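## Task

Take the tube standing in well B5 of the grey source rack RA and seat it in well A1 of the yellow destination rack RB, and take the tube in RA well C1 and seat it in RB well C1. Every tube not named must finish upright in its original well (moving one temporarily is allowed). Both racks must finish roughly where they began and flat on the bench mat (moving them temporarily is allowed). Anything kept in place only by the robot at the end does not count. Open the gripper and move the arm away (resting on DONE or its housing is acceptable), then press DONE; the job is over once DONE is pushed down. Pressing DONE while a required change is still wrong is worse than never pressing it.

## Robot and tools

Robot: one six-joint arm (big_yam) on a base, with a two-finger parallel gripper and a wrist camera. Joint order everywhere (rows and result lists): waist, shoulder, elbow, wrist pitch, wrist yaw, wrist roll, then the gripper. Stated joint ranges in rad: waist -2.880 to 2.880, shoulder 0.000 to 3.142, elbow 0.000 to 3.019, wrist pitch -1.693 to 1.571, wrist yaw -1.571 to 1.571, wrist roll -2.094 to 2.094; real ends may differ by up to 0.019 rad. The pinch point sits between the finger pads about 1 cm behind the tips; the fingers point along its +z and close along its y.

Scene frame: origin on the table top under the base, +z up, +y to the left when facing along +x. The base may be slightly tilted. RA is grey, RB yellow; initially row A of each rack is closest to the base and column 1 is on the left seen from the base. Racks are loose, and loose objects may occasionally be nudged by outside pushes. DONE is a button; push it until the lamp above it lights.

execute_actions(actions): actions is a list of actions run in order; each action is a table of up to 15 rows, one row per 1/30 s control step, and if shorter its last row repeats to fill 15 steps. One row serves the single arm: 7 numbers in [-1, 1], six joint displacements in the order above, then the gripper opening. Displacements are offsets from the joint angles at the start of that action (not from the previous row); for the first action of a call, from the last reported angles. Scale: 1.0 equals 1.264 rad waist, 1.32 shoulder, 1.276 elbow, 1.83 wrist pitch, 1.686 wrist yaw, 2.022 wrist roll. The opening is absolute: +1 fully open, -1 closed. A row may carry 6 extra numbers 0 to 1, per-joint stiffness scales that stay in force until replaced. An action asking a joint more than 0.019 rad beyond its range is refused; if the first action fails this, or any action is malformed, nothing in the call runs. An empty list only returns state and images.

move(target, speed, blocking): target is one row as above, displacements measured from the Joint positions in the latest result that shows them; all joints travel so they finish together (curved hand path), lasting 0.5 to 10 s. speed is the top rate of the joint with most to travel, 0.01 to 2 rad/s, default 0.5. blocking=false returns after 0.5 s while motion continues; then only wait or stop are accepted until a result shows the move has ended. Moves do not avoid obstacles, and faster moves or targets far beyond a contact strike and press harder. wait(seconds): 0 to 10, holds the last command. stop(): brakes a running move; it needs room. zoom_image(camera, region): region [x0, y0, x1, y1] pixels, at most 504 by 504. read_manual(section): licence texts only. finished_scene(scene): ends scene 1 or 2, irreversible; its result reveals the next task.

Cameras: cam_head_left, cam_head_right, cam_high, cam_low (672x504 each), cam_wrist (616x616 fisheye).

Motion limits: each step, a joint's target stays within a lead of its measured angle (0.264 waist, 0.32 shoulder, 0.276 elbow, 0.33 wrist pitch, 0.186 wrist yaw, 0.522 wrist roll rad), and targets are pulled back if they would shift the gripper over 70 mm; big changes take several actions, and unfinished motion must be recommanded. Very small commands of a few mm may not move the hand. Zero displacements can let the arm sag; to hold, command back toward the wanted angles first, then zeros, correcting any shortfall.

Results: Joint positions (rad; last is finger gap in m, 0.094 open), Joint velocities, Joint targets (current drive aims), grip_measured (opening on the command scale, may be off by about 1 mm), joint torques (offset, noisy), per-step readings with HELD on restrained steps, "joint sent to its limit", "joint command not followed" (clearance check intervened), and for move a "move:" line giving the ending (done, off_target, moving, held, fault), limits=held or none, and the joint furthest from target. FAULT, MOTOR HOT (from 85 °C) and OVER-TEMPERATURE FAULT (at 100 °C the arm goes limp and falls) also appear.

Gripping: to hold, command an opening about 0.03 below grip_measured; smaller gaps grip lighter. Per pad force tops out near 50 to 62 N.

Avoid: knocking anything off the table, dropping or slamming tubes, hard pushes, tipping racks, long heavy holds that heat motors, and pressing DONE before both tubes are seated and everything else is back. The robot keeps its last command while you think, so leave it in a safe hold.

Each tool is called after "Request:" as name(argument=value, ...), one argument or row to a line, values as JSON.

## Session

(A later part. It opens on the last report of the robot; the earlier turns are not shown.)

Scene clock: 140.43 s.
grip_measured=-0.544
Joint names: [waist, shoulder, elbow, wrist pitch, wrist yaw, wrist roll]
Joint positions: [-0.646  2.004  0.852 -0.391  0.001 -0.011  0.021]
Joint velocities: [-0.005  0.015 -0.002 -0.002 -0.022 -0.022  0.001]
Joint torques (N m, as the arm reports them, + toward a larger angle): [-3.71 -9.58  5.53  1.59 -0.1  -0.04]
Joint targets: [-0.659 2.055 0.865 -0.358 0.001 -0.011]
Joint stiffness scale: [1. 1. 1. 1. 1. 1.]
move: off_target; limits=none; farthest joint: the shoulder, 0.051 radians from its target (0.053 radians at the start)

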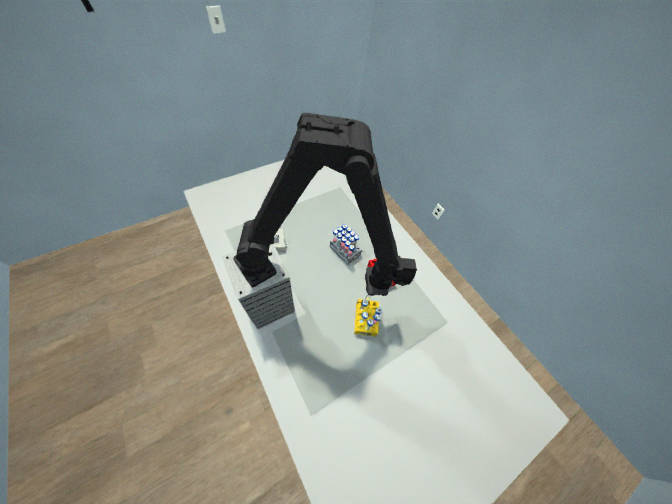

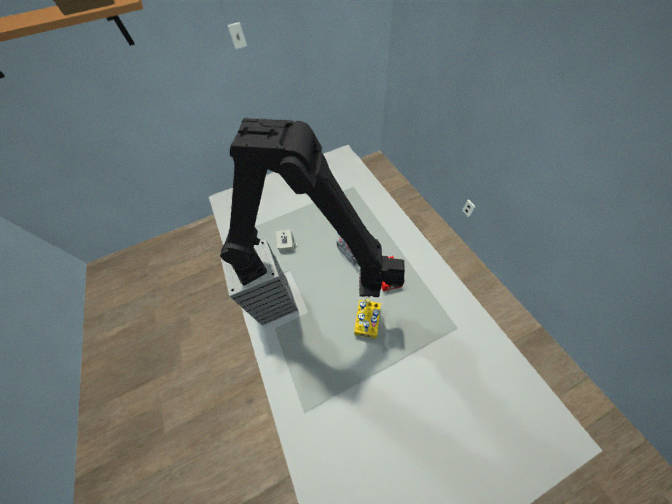

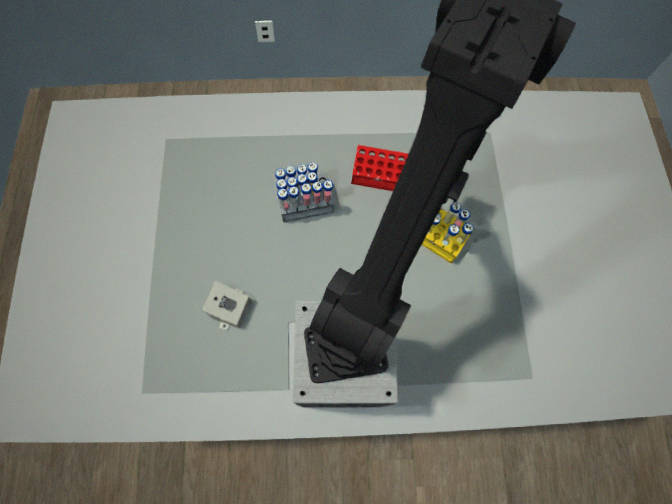

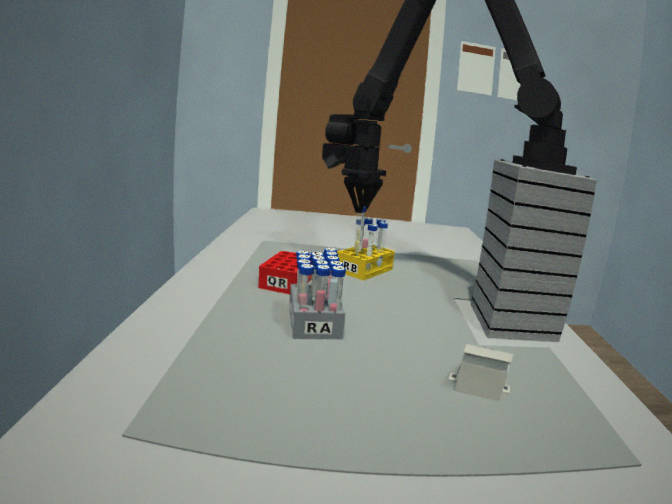

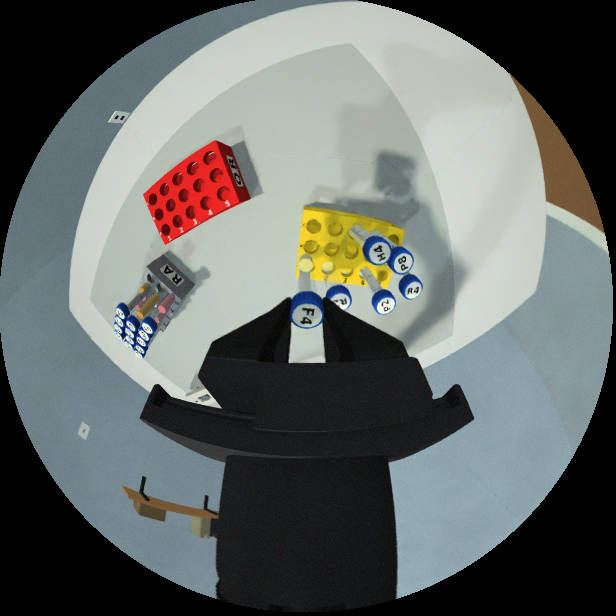

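Request:
move(
  target=[-0.014,-0.02,0.008,-0.02,0,0,-0.6],
  speed=0.03,
)

Request:
zoom_image(
  camera="cam_wrist",
  region=[200,150,500,350],
)

Scene clock: 147.83 s.
grip_measured=-0.544
Joint names: [waist, shoulder, elbow, wrist pitch, wrist yaw, wrist roll]
Joint positions: [-0.649  1.994  0.851 -0.412  0.001 -0.011  0.021]
Joint velocities: [-0.015 -0.034 -0.002 -0.007  0.007 -0.007  0.   ]
Joint torques (N m, as the arm reports them, + toward a larger angle): [ -3.17 -14.67   5.21  -0.22  -0.12  -0.03]
Joint targets: [-0.664 1.978 0.862 -0.428 0.001 -0.011]
Joint stiffness scale: [1. 1. 1. 1. 1. 1.]
move: done; limits=none; farthest joint: the shoulder, 0.016 radians from its target (0.026 radians at the start)

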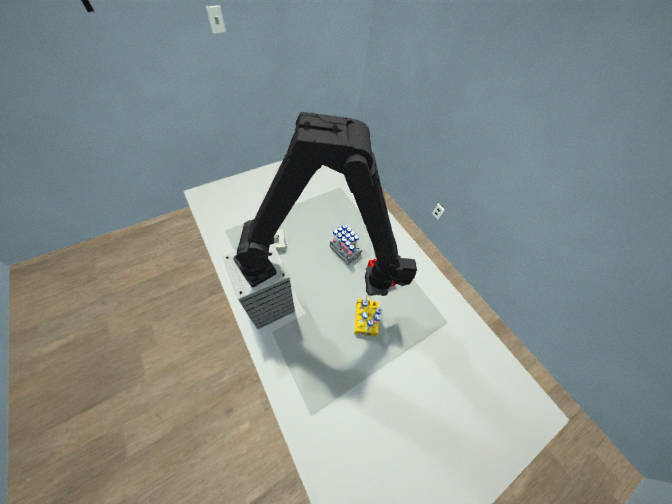

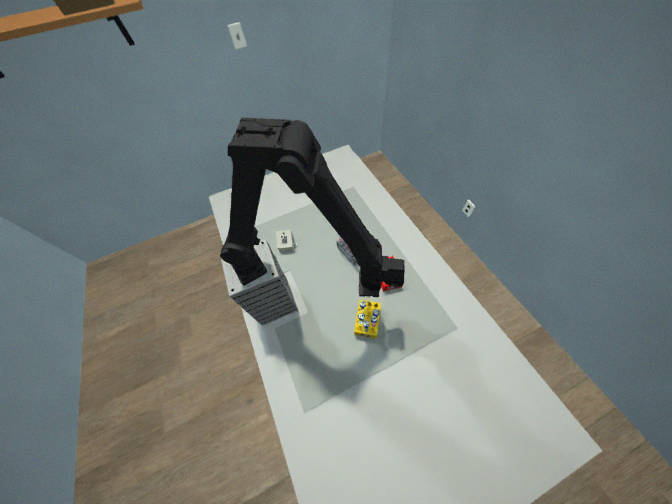

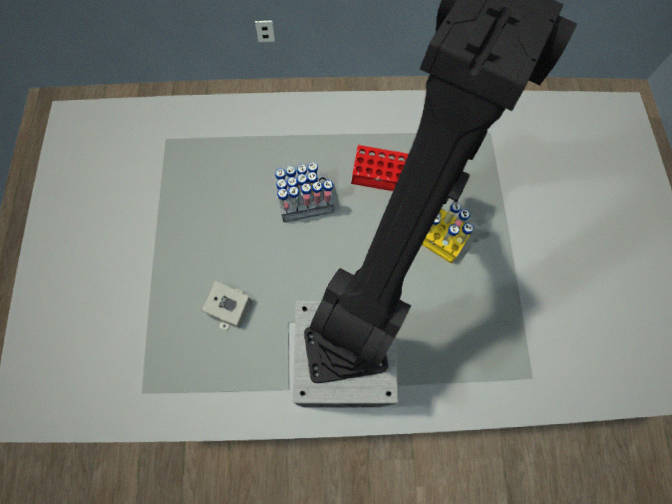

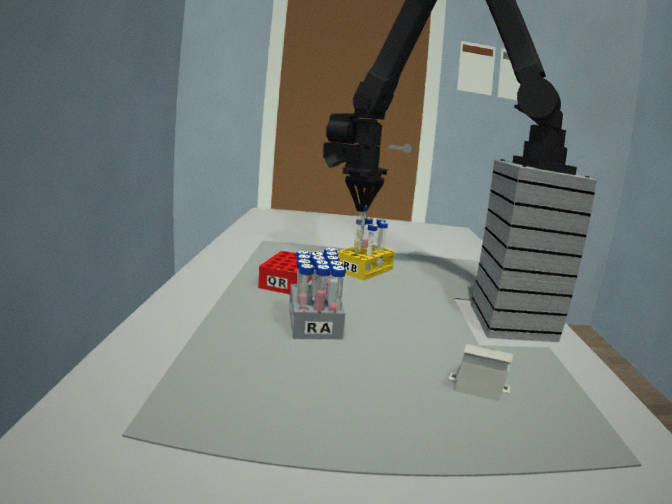

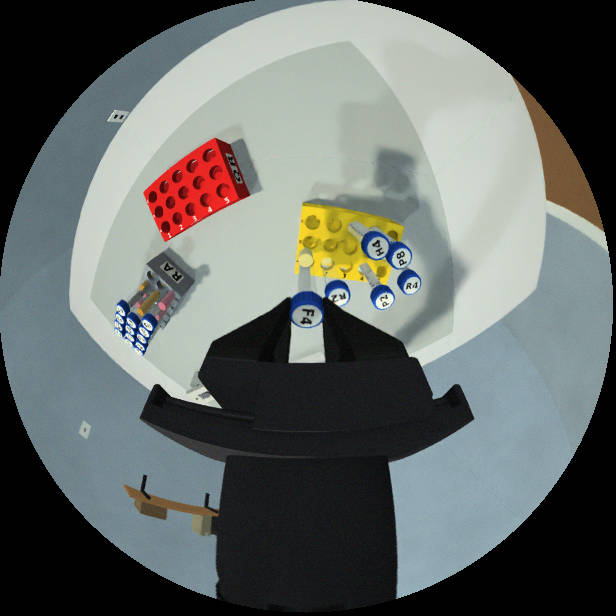

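Region (200, 150, 500, 350) of cam_wrist's 616x616 image, scaled by 1.680, with more detail than that image has.

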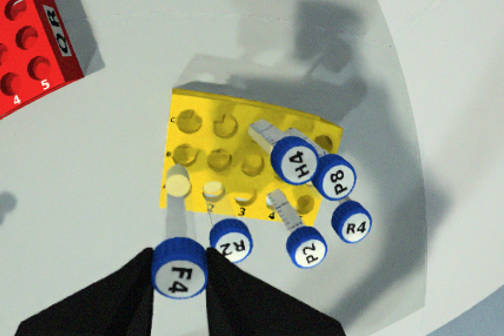

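Request:
move(
  target=[-0.01,-0.037,0.008,-0.028,0,0,-0.6],
  speed=0.04,
)

Request:
move(
  target=[-0.01,0.05,0.008,0.04,0,0,-0.6],
  speed=0.04,
)

Request:
zoom_image(
  camera="cam_wrist",
  region=[200,150,500,350],
)

Scene clock: 156.20 s.
grip_measured=-0.544
Joint names: [waist, shoulder, elbow, wrist pitch, wrist yaw, wrist roll]
Joint positions: [-0.649  1.961  0.851 -0.447  0.001 -0.011  0.021]
Joint velocities: [-0.015 -0.005 -0.007 -0.007  0.007 -0.037  0.   ]
Joint torques (N m, as the arm reports them, + toward a larger angle): [ -3.36 -14.32   5.51  -0.15  -0.13  -0.02]
Joint targets: [-0.661 1.945 0.862 -0.463 0.001 -0.011]
Joint stiffness scale: [1. 1. 1. 1. 1. 1.]
move: done; limits=none; farthest joint: the wrist pitch, 0.017 radians from its target (0.052 radians at the start)

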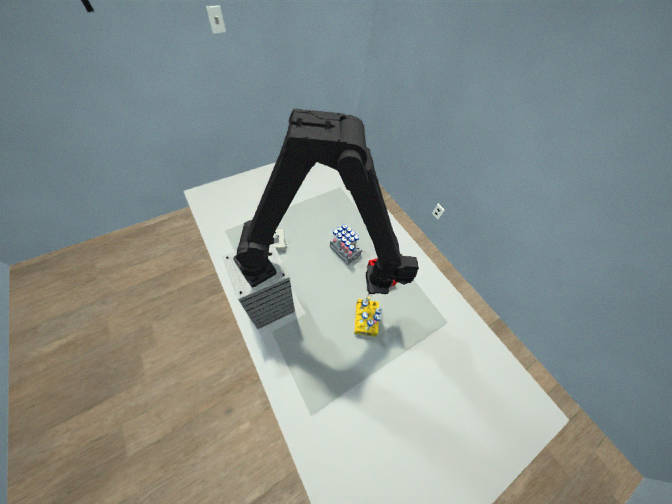

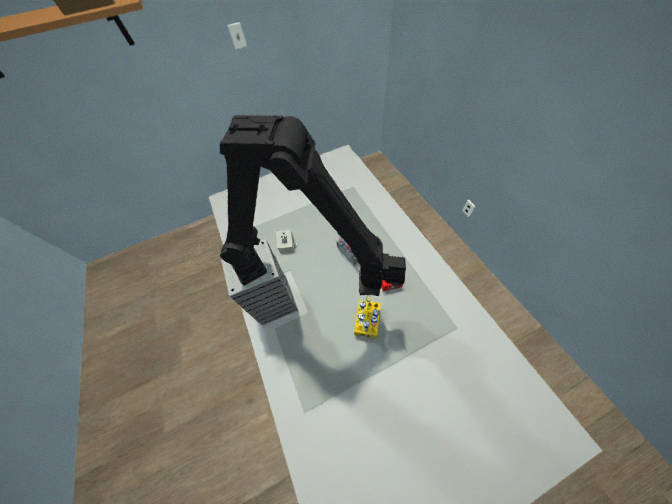

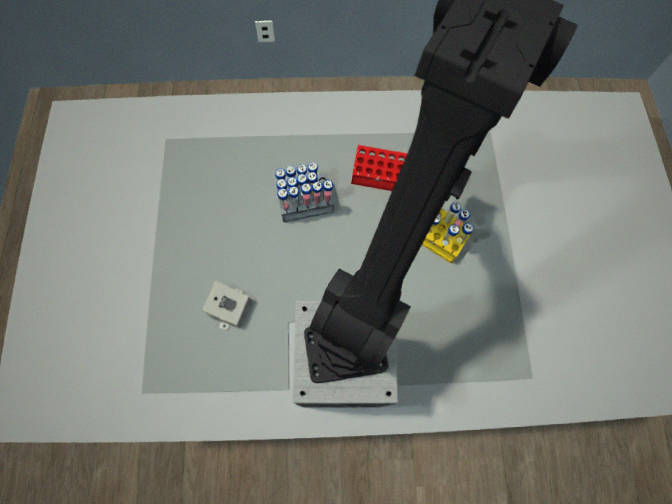

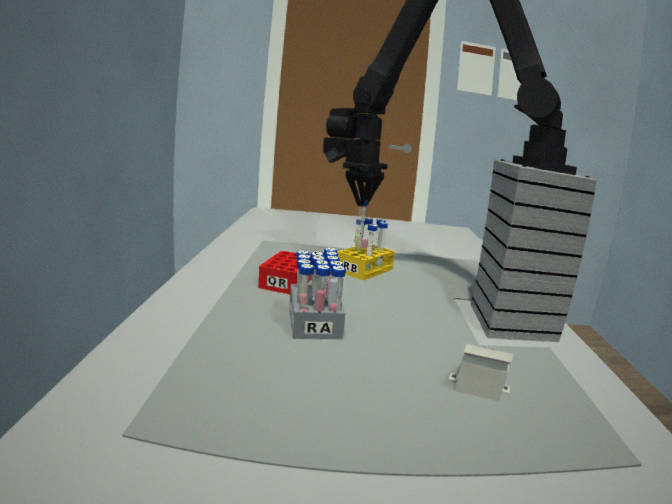

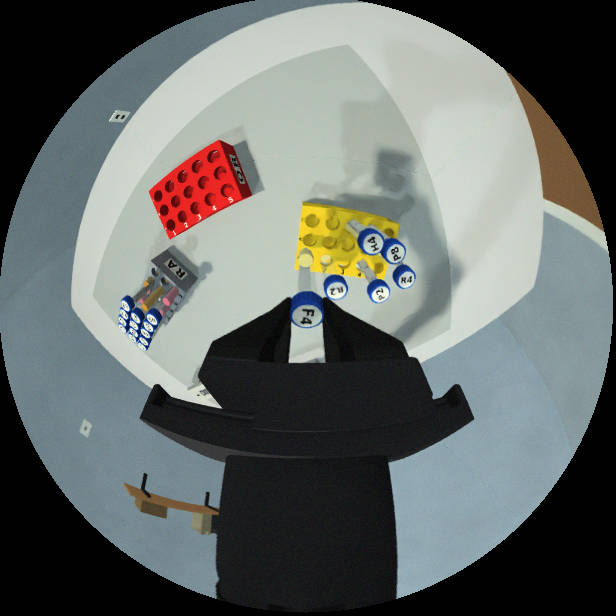

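Scene clock: 158.33 s.
grip_measured=-0.544
Joint names: [waist, shoulder, elbow, wrist pitch, wrist yaw, wrist roll]
Joint positions: [-0.649  2.011  0.851 -0.39   0.001 -0.011  0.021]
Joint velocities: [ 0.005  0.005  0.007 -0.012 -0.066  0.022  0.   ]
Joint torques (N m, as the arm reports them, + toward a larger angle): [ -3.4  -12.97   5.07   0.89  -0.12   0.  ]
Joint targets: [-0.661 2.026 0.862 -0.373 0.001 -0.011]
Joint stiffness scale: [1. 1. 1. 1. 1. 1.]
move: done; limits=none; farthest joint: the shoulder, 0.016 radians from its target (0.066 radians at the start)

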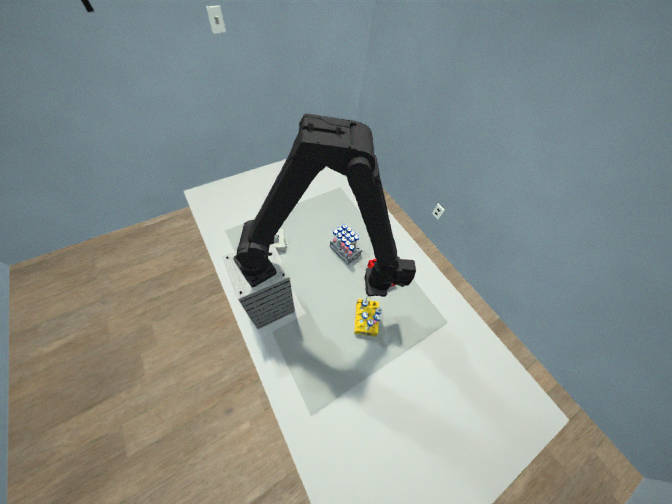

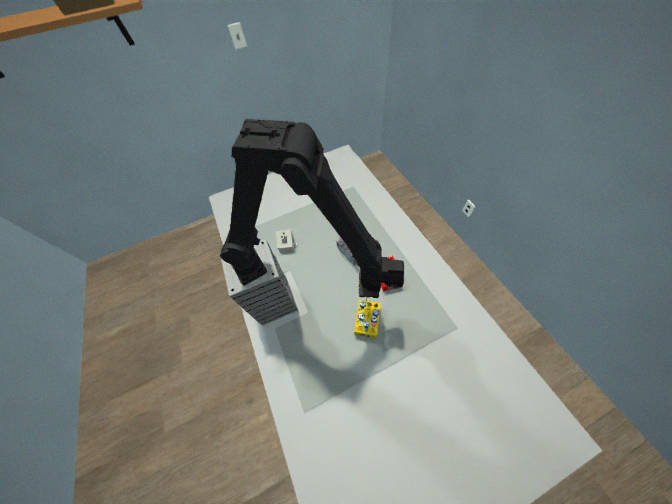

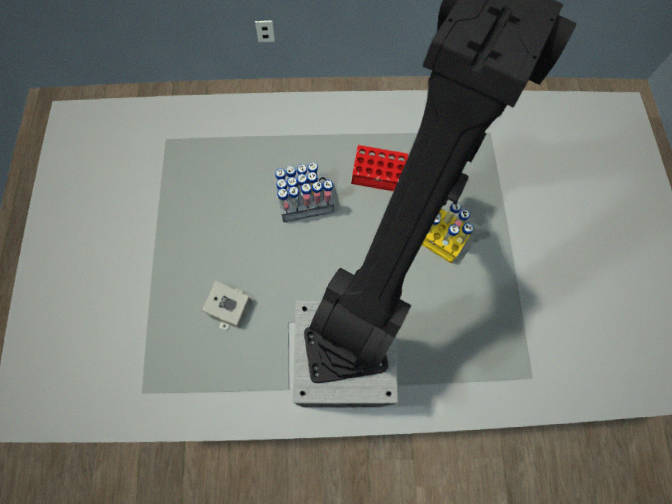

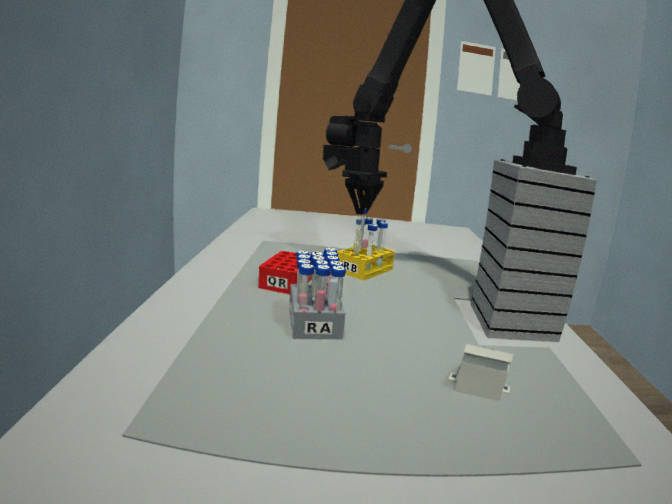

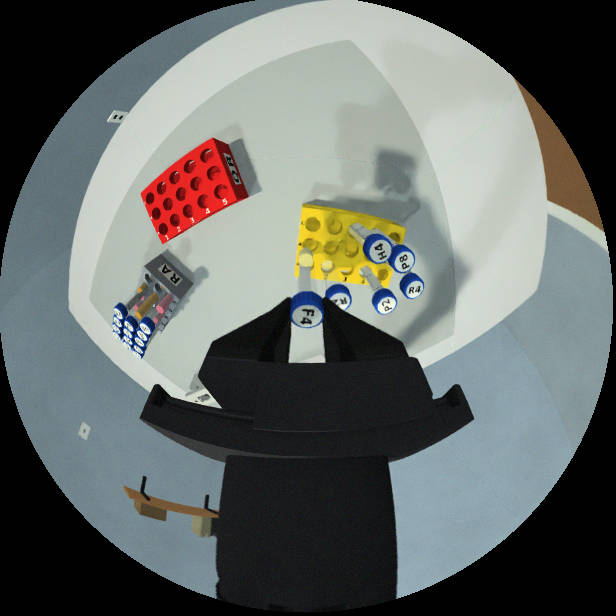

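Region (200, 150, 500, 350) of cam_wrist's 616x616 image, scaled by 1.680, with more detail than that image has.

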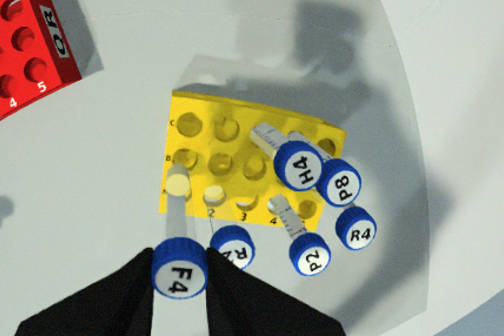

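Request:
move(
  target=[-0.01,-0.035,0.008,-0.025,0,0,-0.6],
  speed=0.04,
)

Request:
move(
  target=[-0.01,0,0.008,-0.034,0,0,-0.6],
  speed=0.04,
)

Request:
zoom_image(
  camera="cam_wrist",
  region=[200,150,500,350],
)

Scene clock: 164.80 s.
grip_measured=-0.544
Joint names: [waist, shoulder, elbow, wrist pitch, wrist yaw, wrist roll]
Joint positions: [-0.649  1.98   0.851 -0.42   0.001 -0.011  0.021]
Joint velocities: [-0.015  0.005 -0.012 -0.027 -0.022 -0.022 -0.001]
Joint torques (N m, as the arm reports them, + toward a larger angle): [ -3.06 -14.39   5.45  -0.2   -0.11   0.01]
Joint targets: [-0.661 1.965 0.862 -0.436 0.001 -0.011]
Joint stiffness scale: [1. 1. 1. 1. 1. 1.]
move: done; limits=none; farthest joint: the shoulder, 0.016 radians from its target (0.046 radians at the start)

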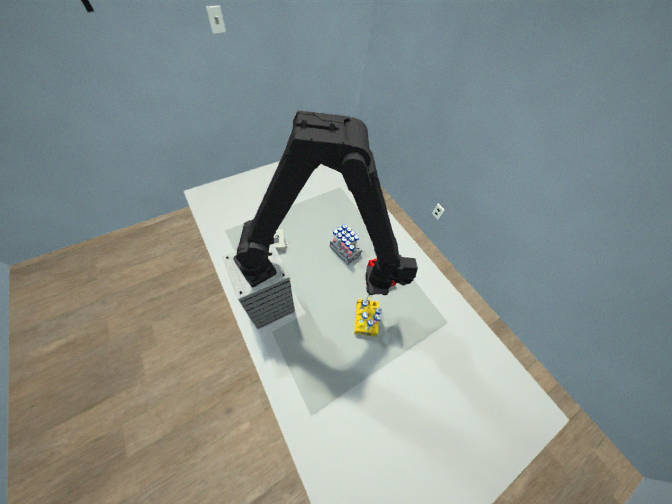

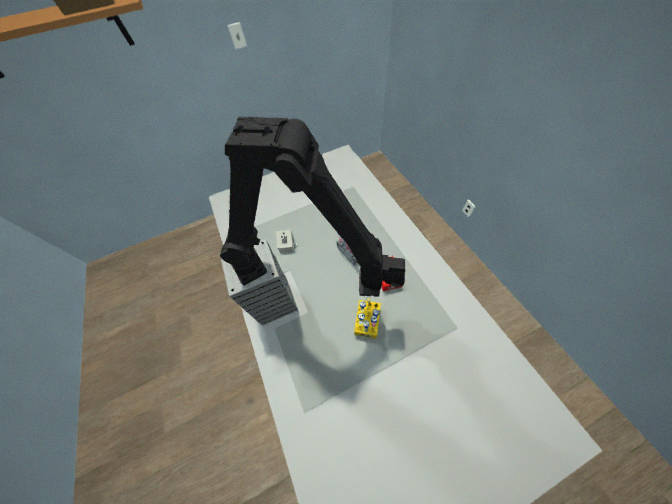

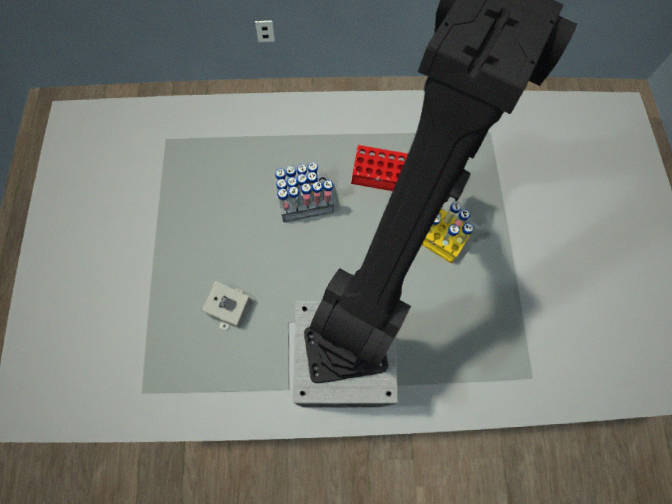

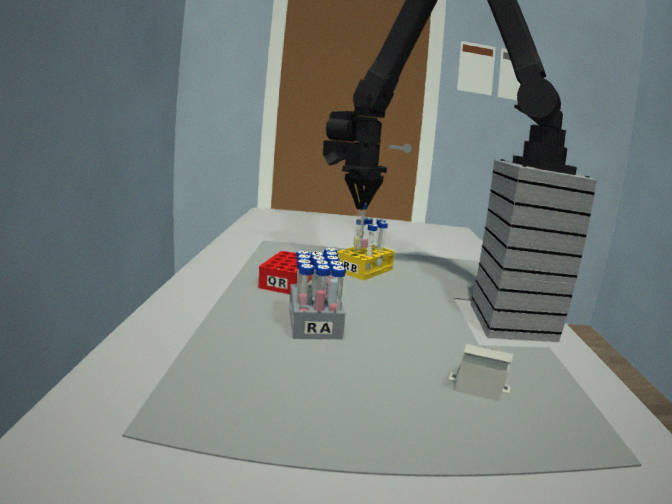

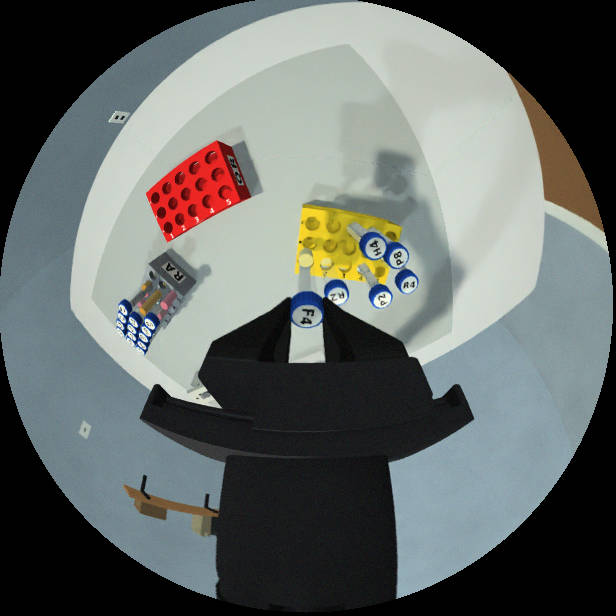

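Scene clock: 166.60 s.
grip_measured=-0.544
Joint names: [waist, shoulder, elbow, wrist pitch, wrist yaw, wrist roll]
Joint positions: [-0.649  1.98   0.851 -0.465  0.001 -0.011  0.021]
Joint velocities: [-0.005 -0.005  0.002 -0.012  0.022  0.051  0.   ]
Joint torques (N m, as the arm reports them, + toward a larger angle): [ -3.45 -13.04   5.4   -0.17  -0.17  -0.03]
Joint targets: [-0.661 1.980 0.862 -0.482 0.001 -0.011]
Joint stiffness scale: [1. 1. 1. 1. 1. 1.]
move: done; limits=none; farthest joint: the wrist pitch, 0.017 radians from its target (0.063 radians at the start)

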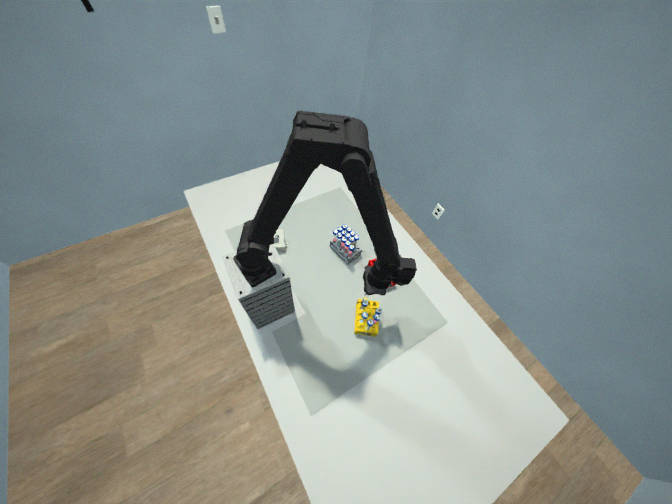

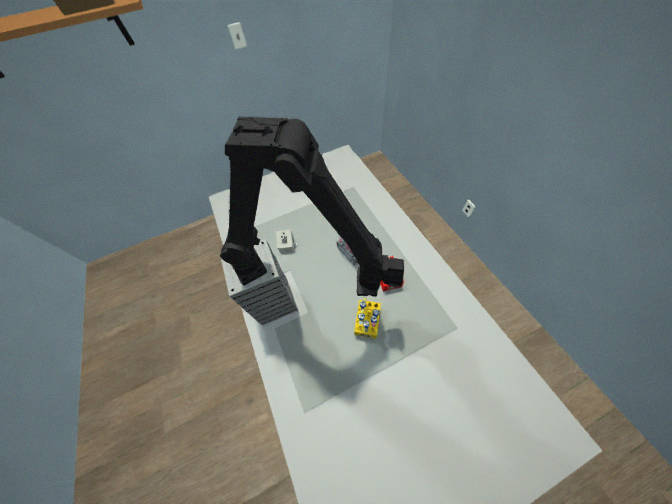

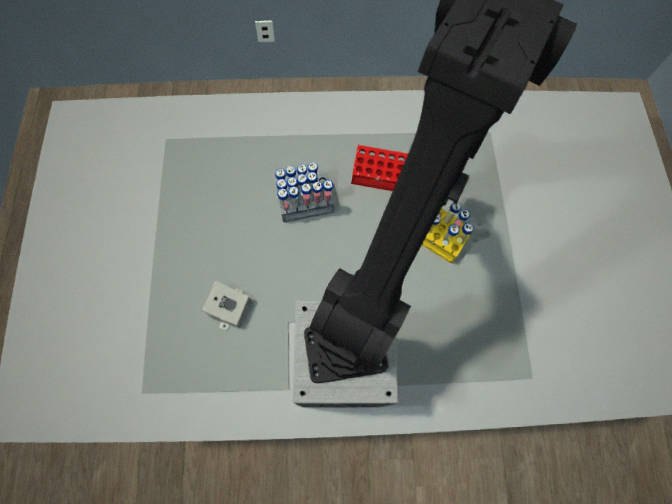

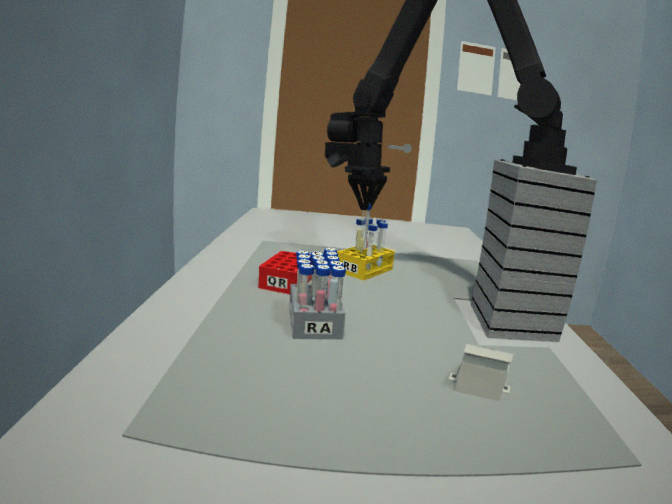

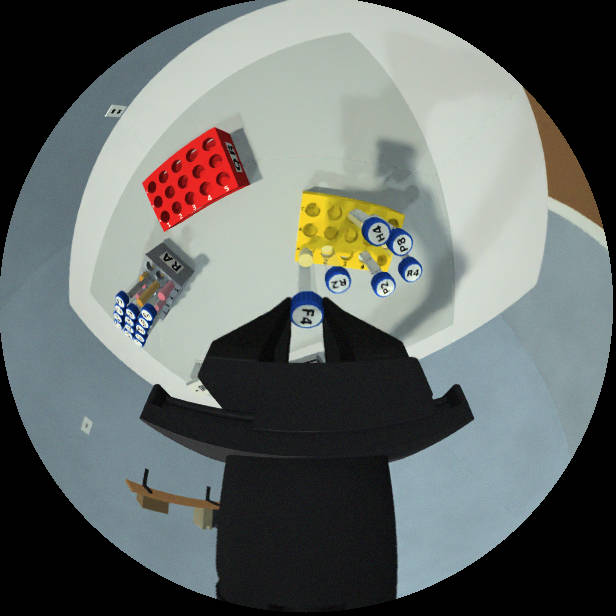

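Region (200, 150, 500, 350) of cam_wrist's 616x616 image, scaled by 1.680, with more detail than that image has.

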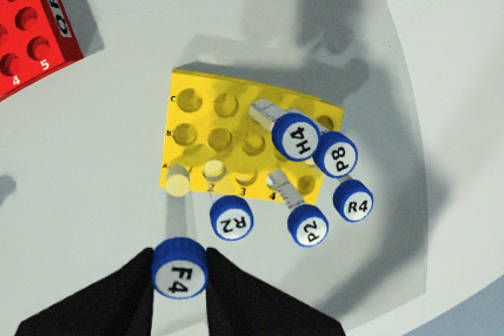

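Request:
move(
  target=[-0.01,0.115,0.027,0.078,0,0,-0.6],
  speed=0.05,
)

Scene clock: 176.57 s.
grip_measured=-0.544
Joint names: [waist, shoulder, elbow, wrist pitch, wrist yaw, wrist roll]
Joint positions: [-0.649  2.119  0.864 -0.342  0.005 -0.011  0.021]
Joint velocities: [-0.005 -0.034 -0.012  0.002 -0.037 -0.007 -0.   ]
Joint torques (N m, as the arm reports them, + toward a larger angle): [ -2.77 -12.64   5.24   1.    -0.3   -0.01]
Joint targets: [-0.661 2.132 0.886 -0.322 0.001 -0.011]
Joint stiffness scale: [1. 1. 1. 1. 1. 1.]
move: off_target; limits=none; farthest joint: the elbow, 0.021 radians from its target (0.034 radians at the start)

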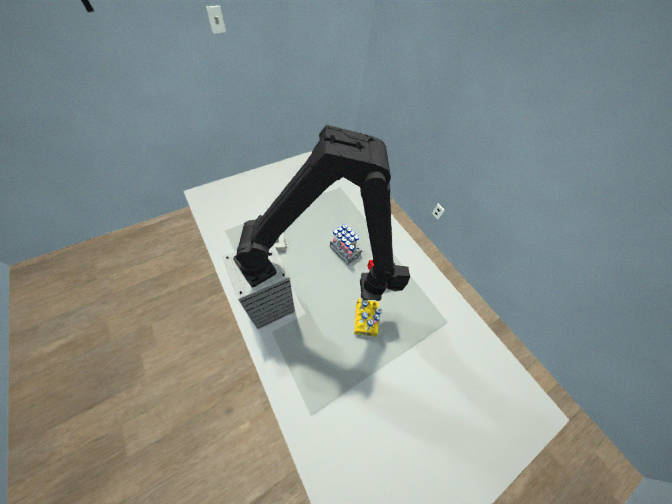

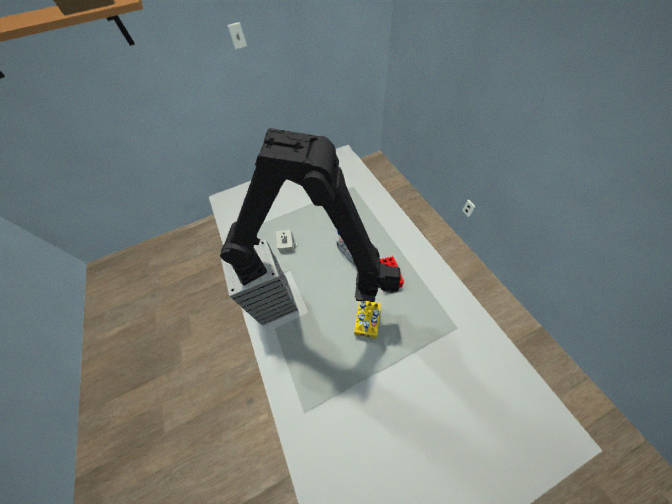

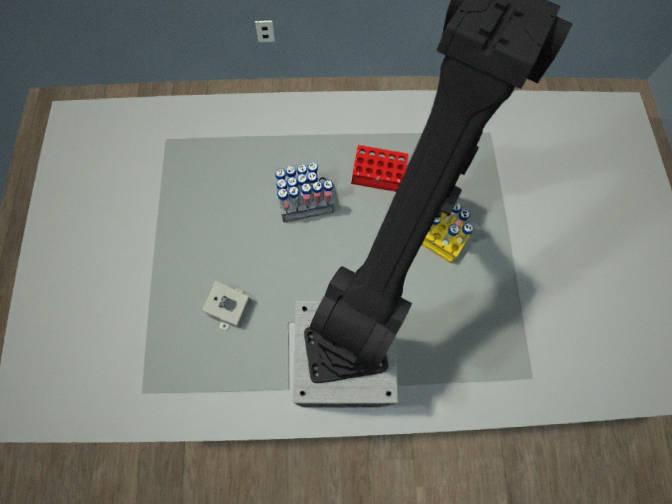

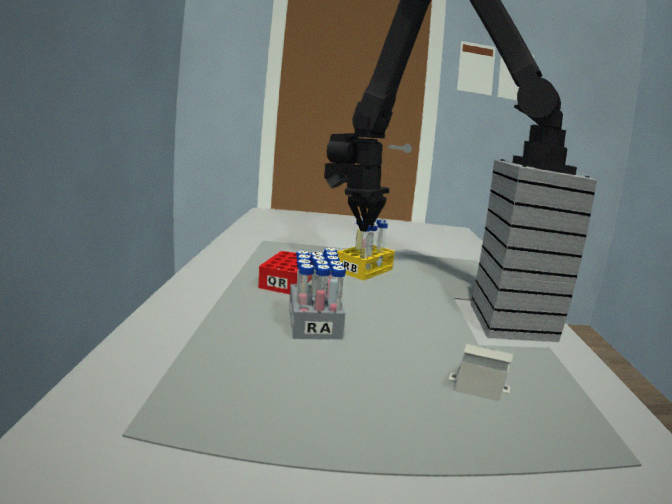

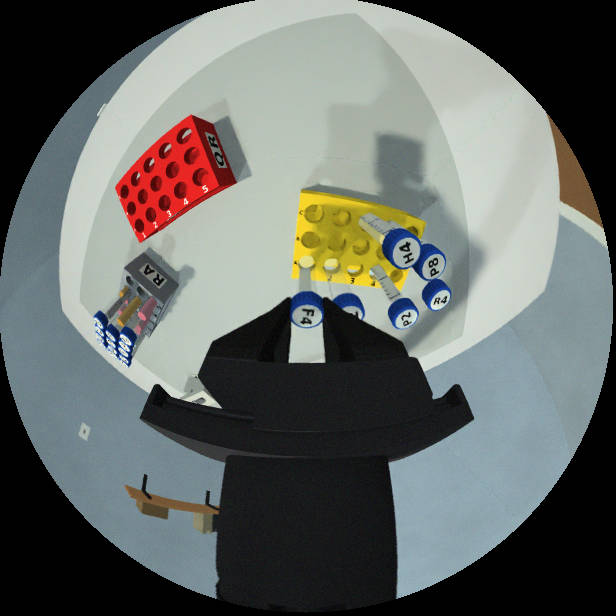

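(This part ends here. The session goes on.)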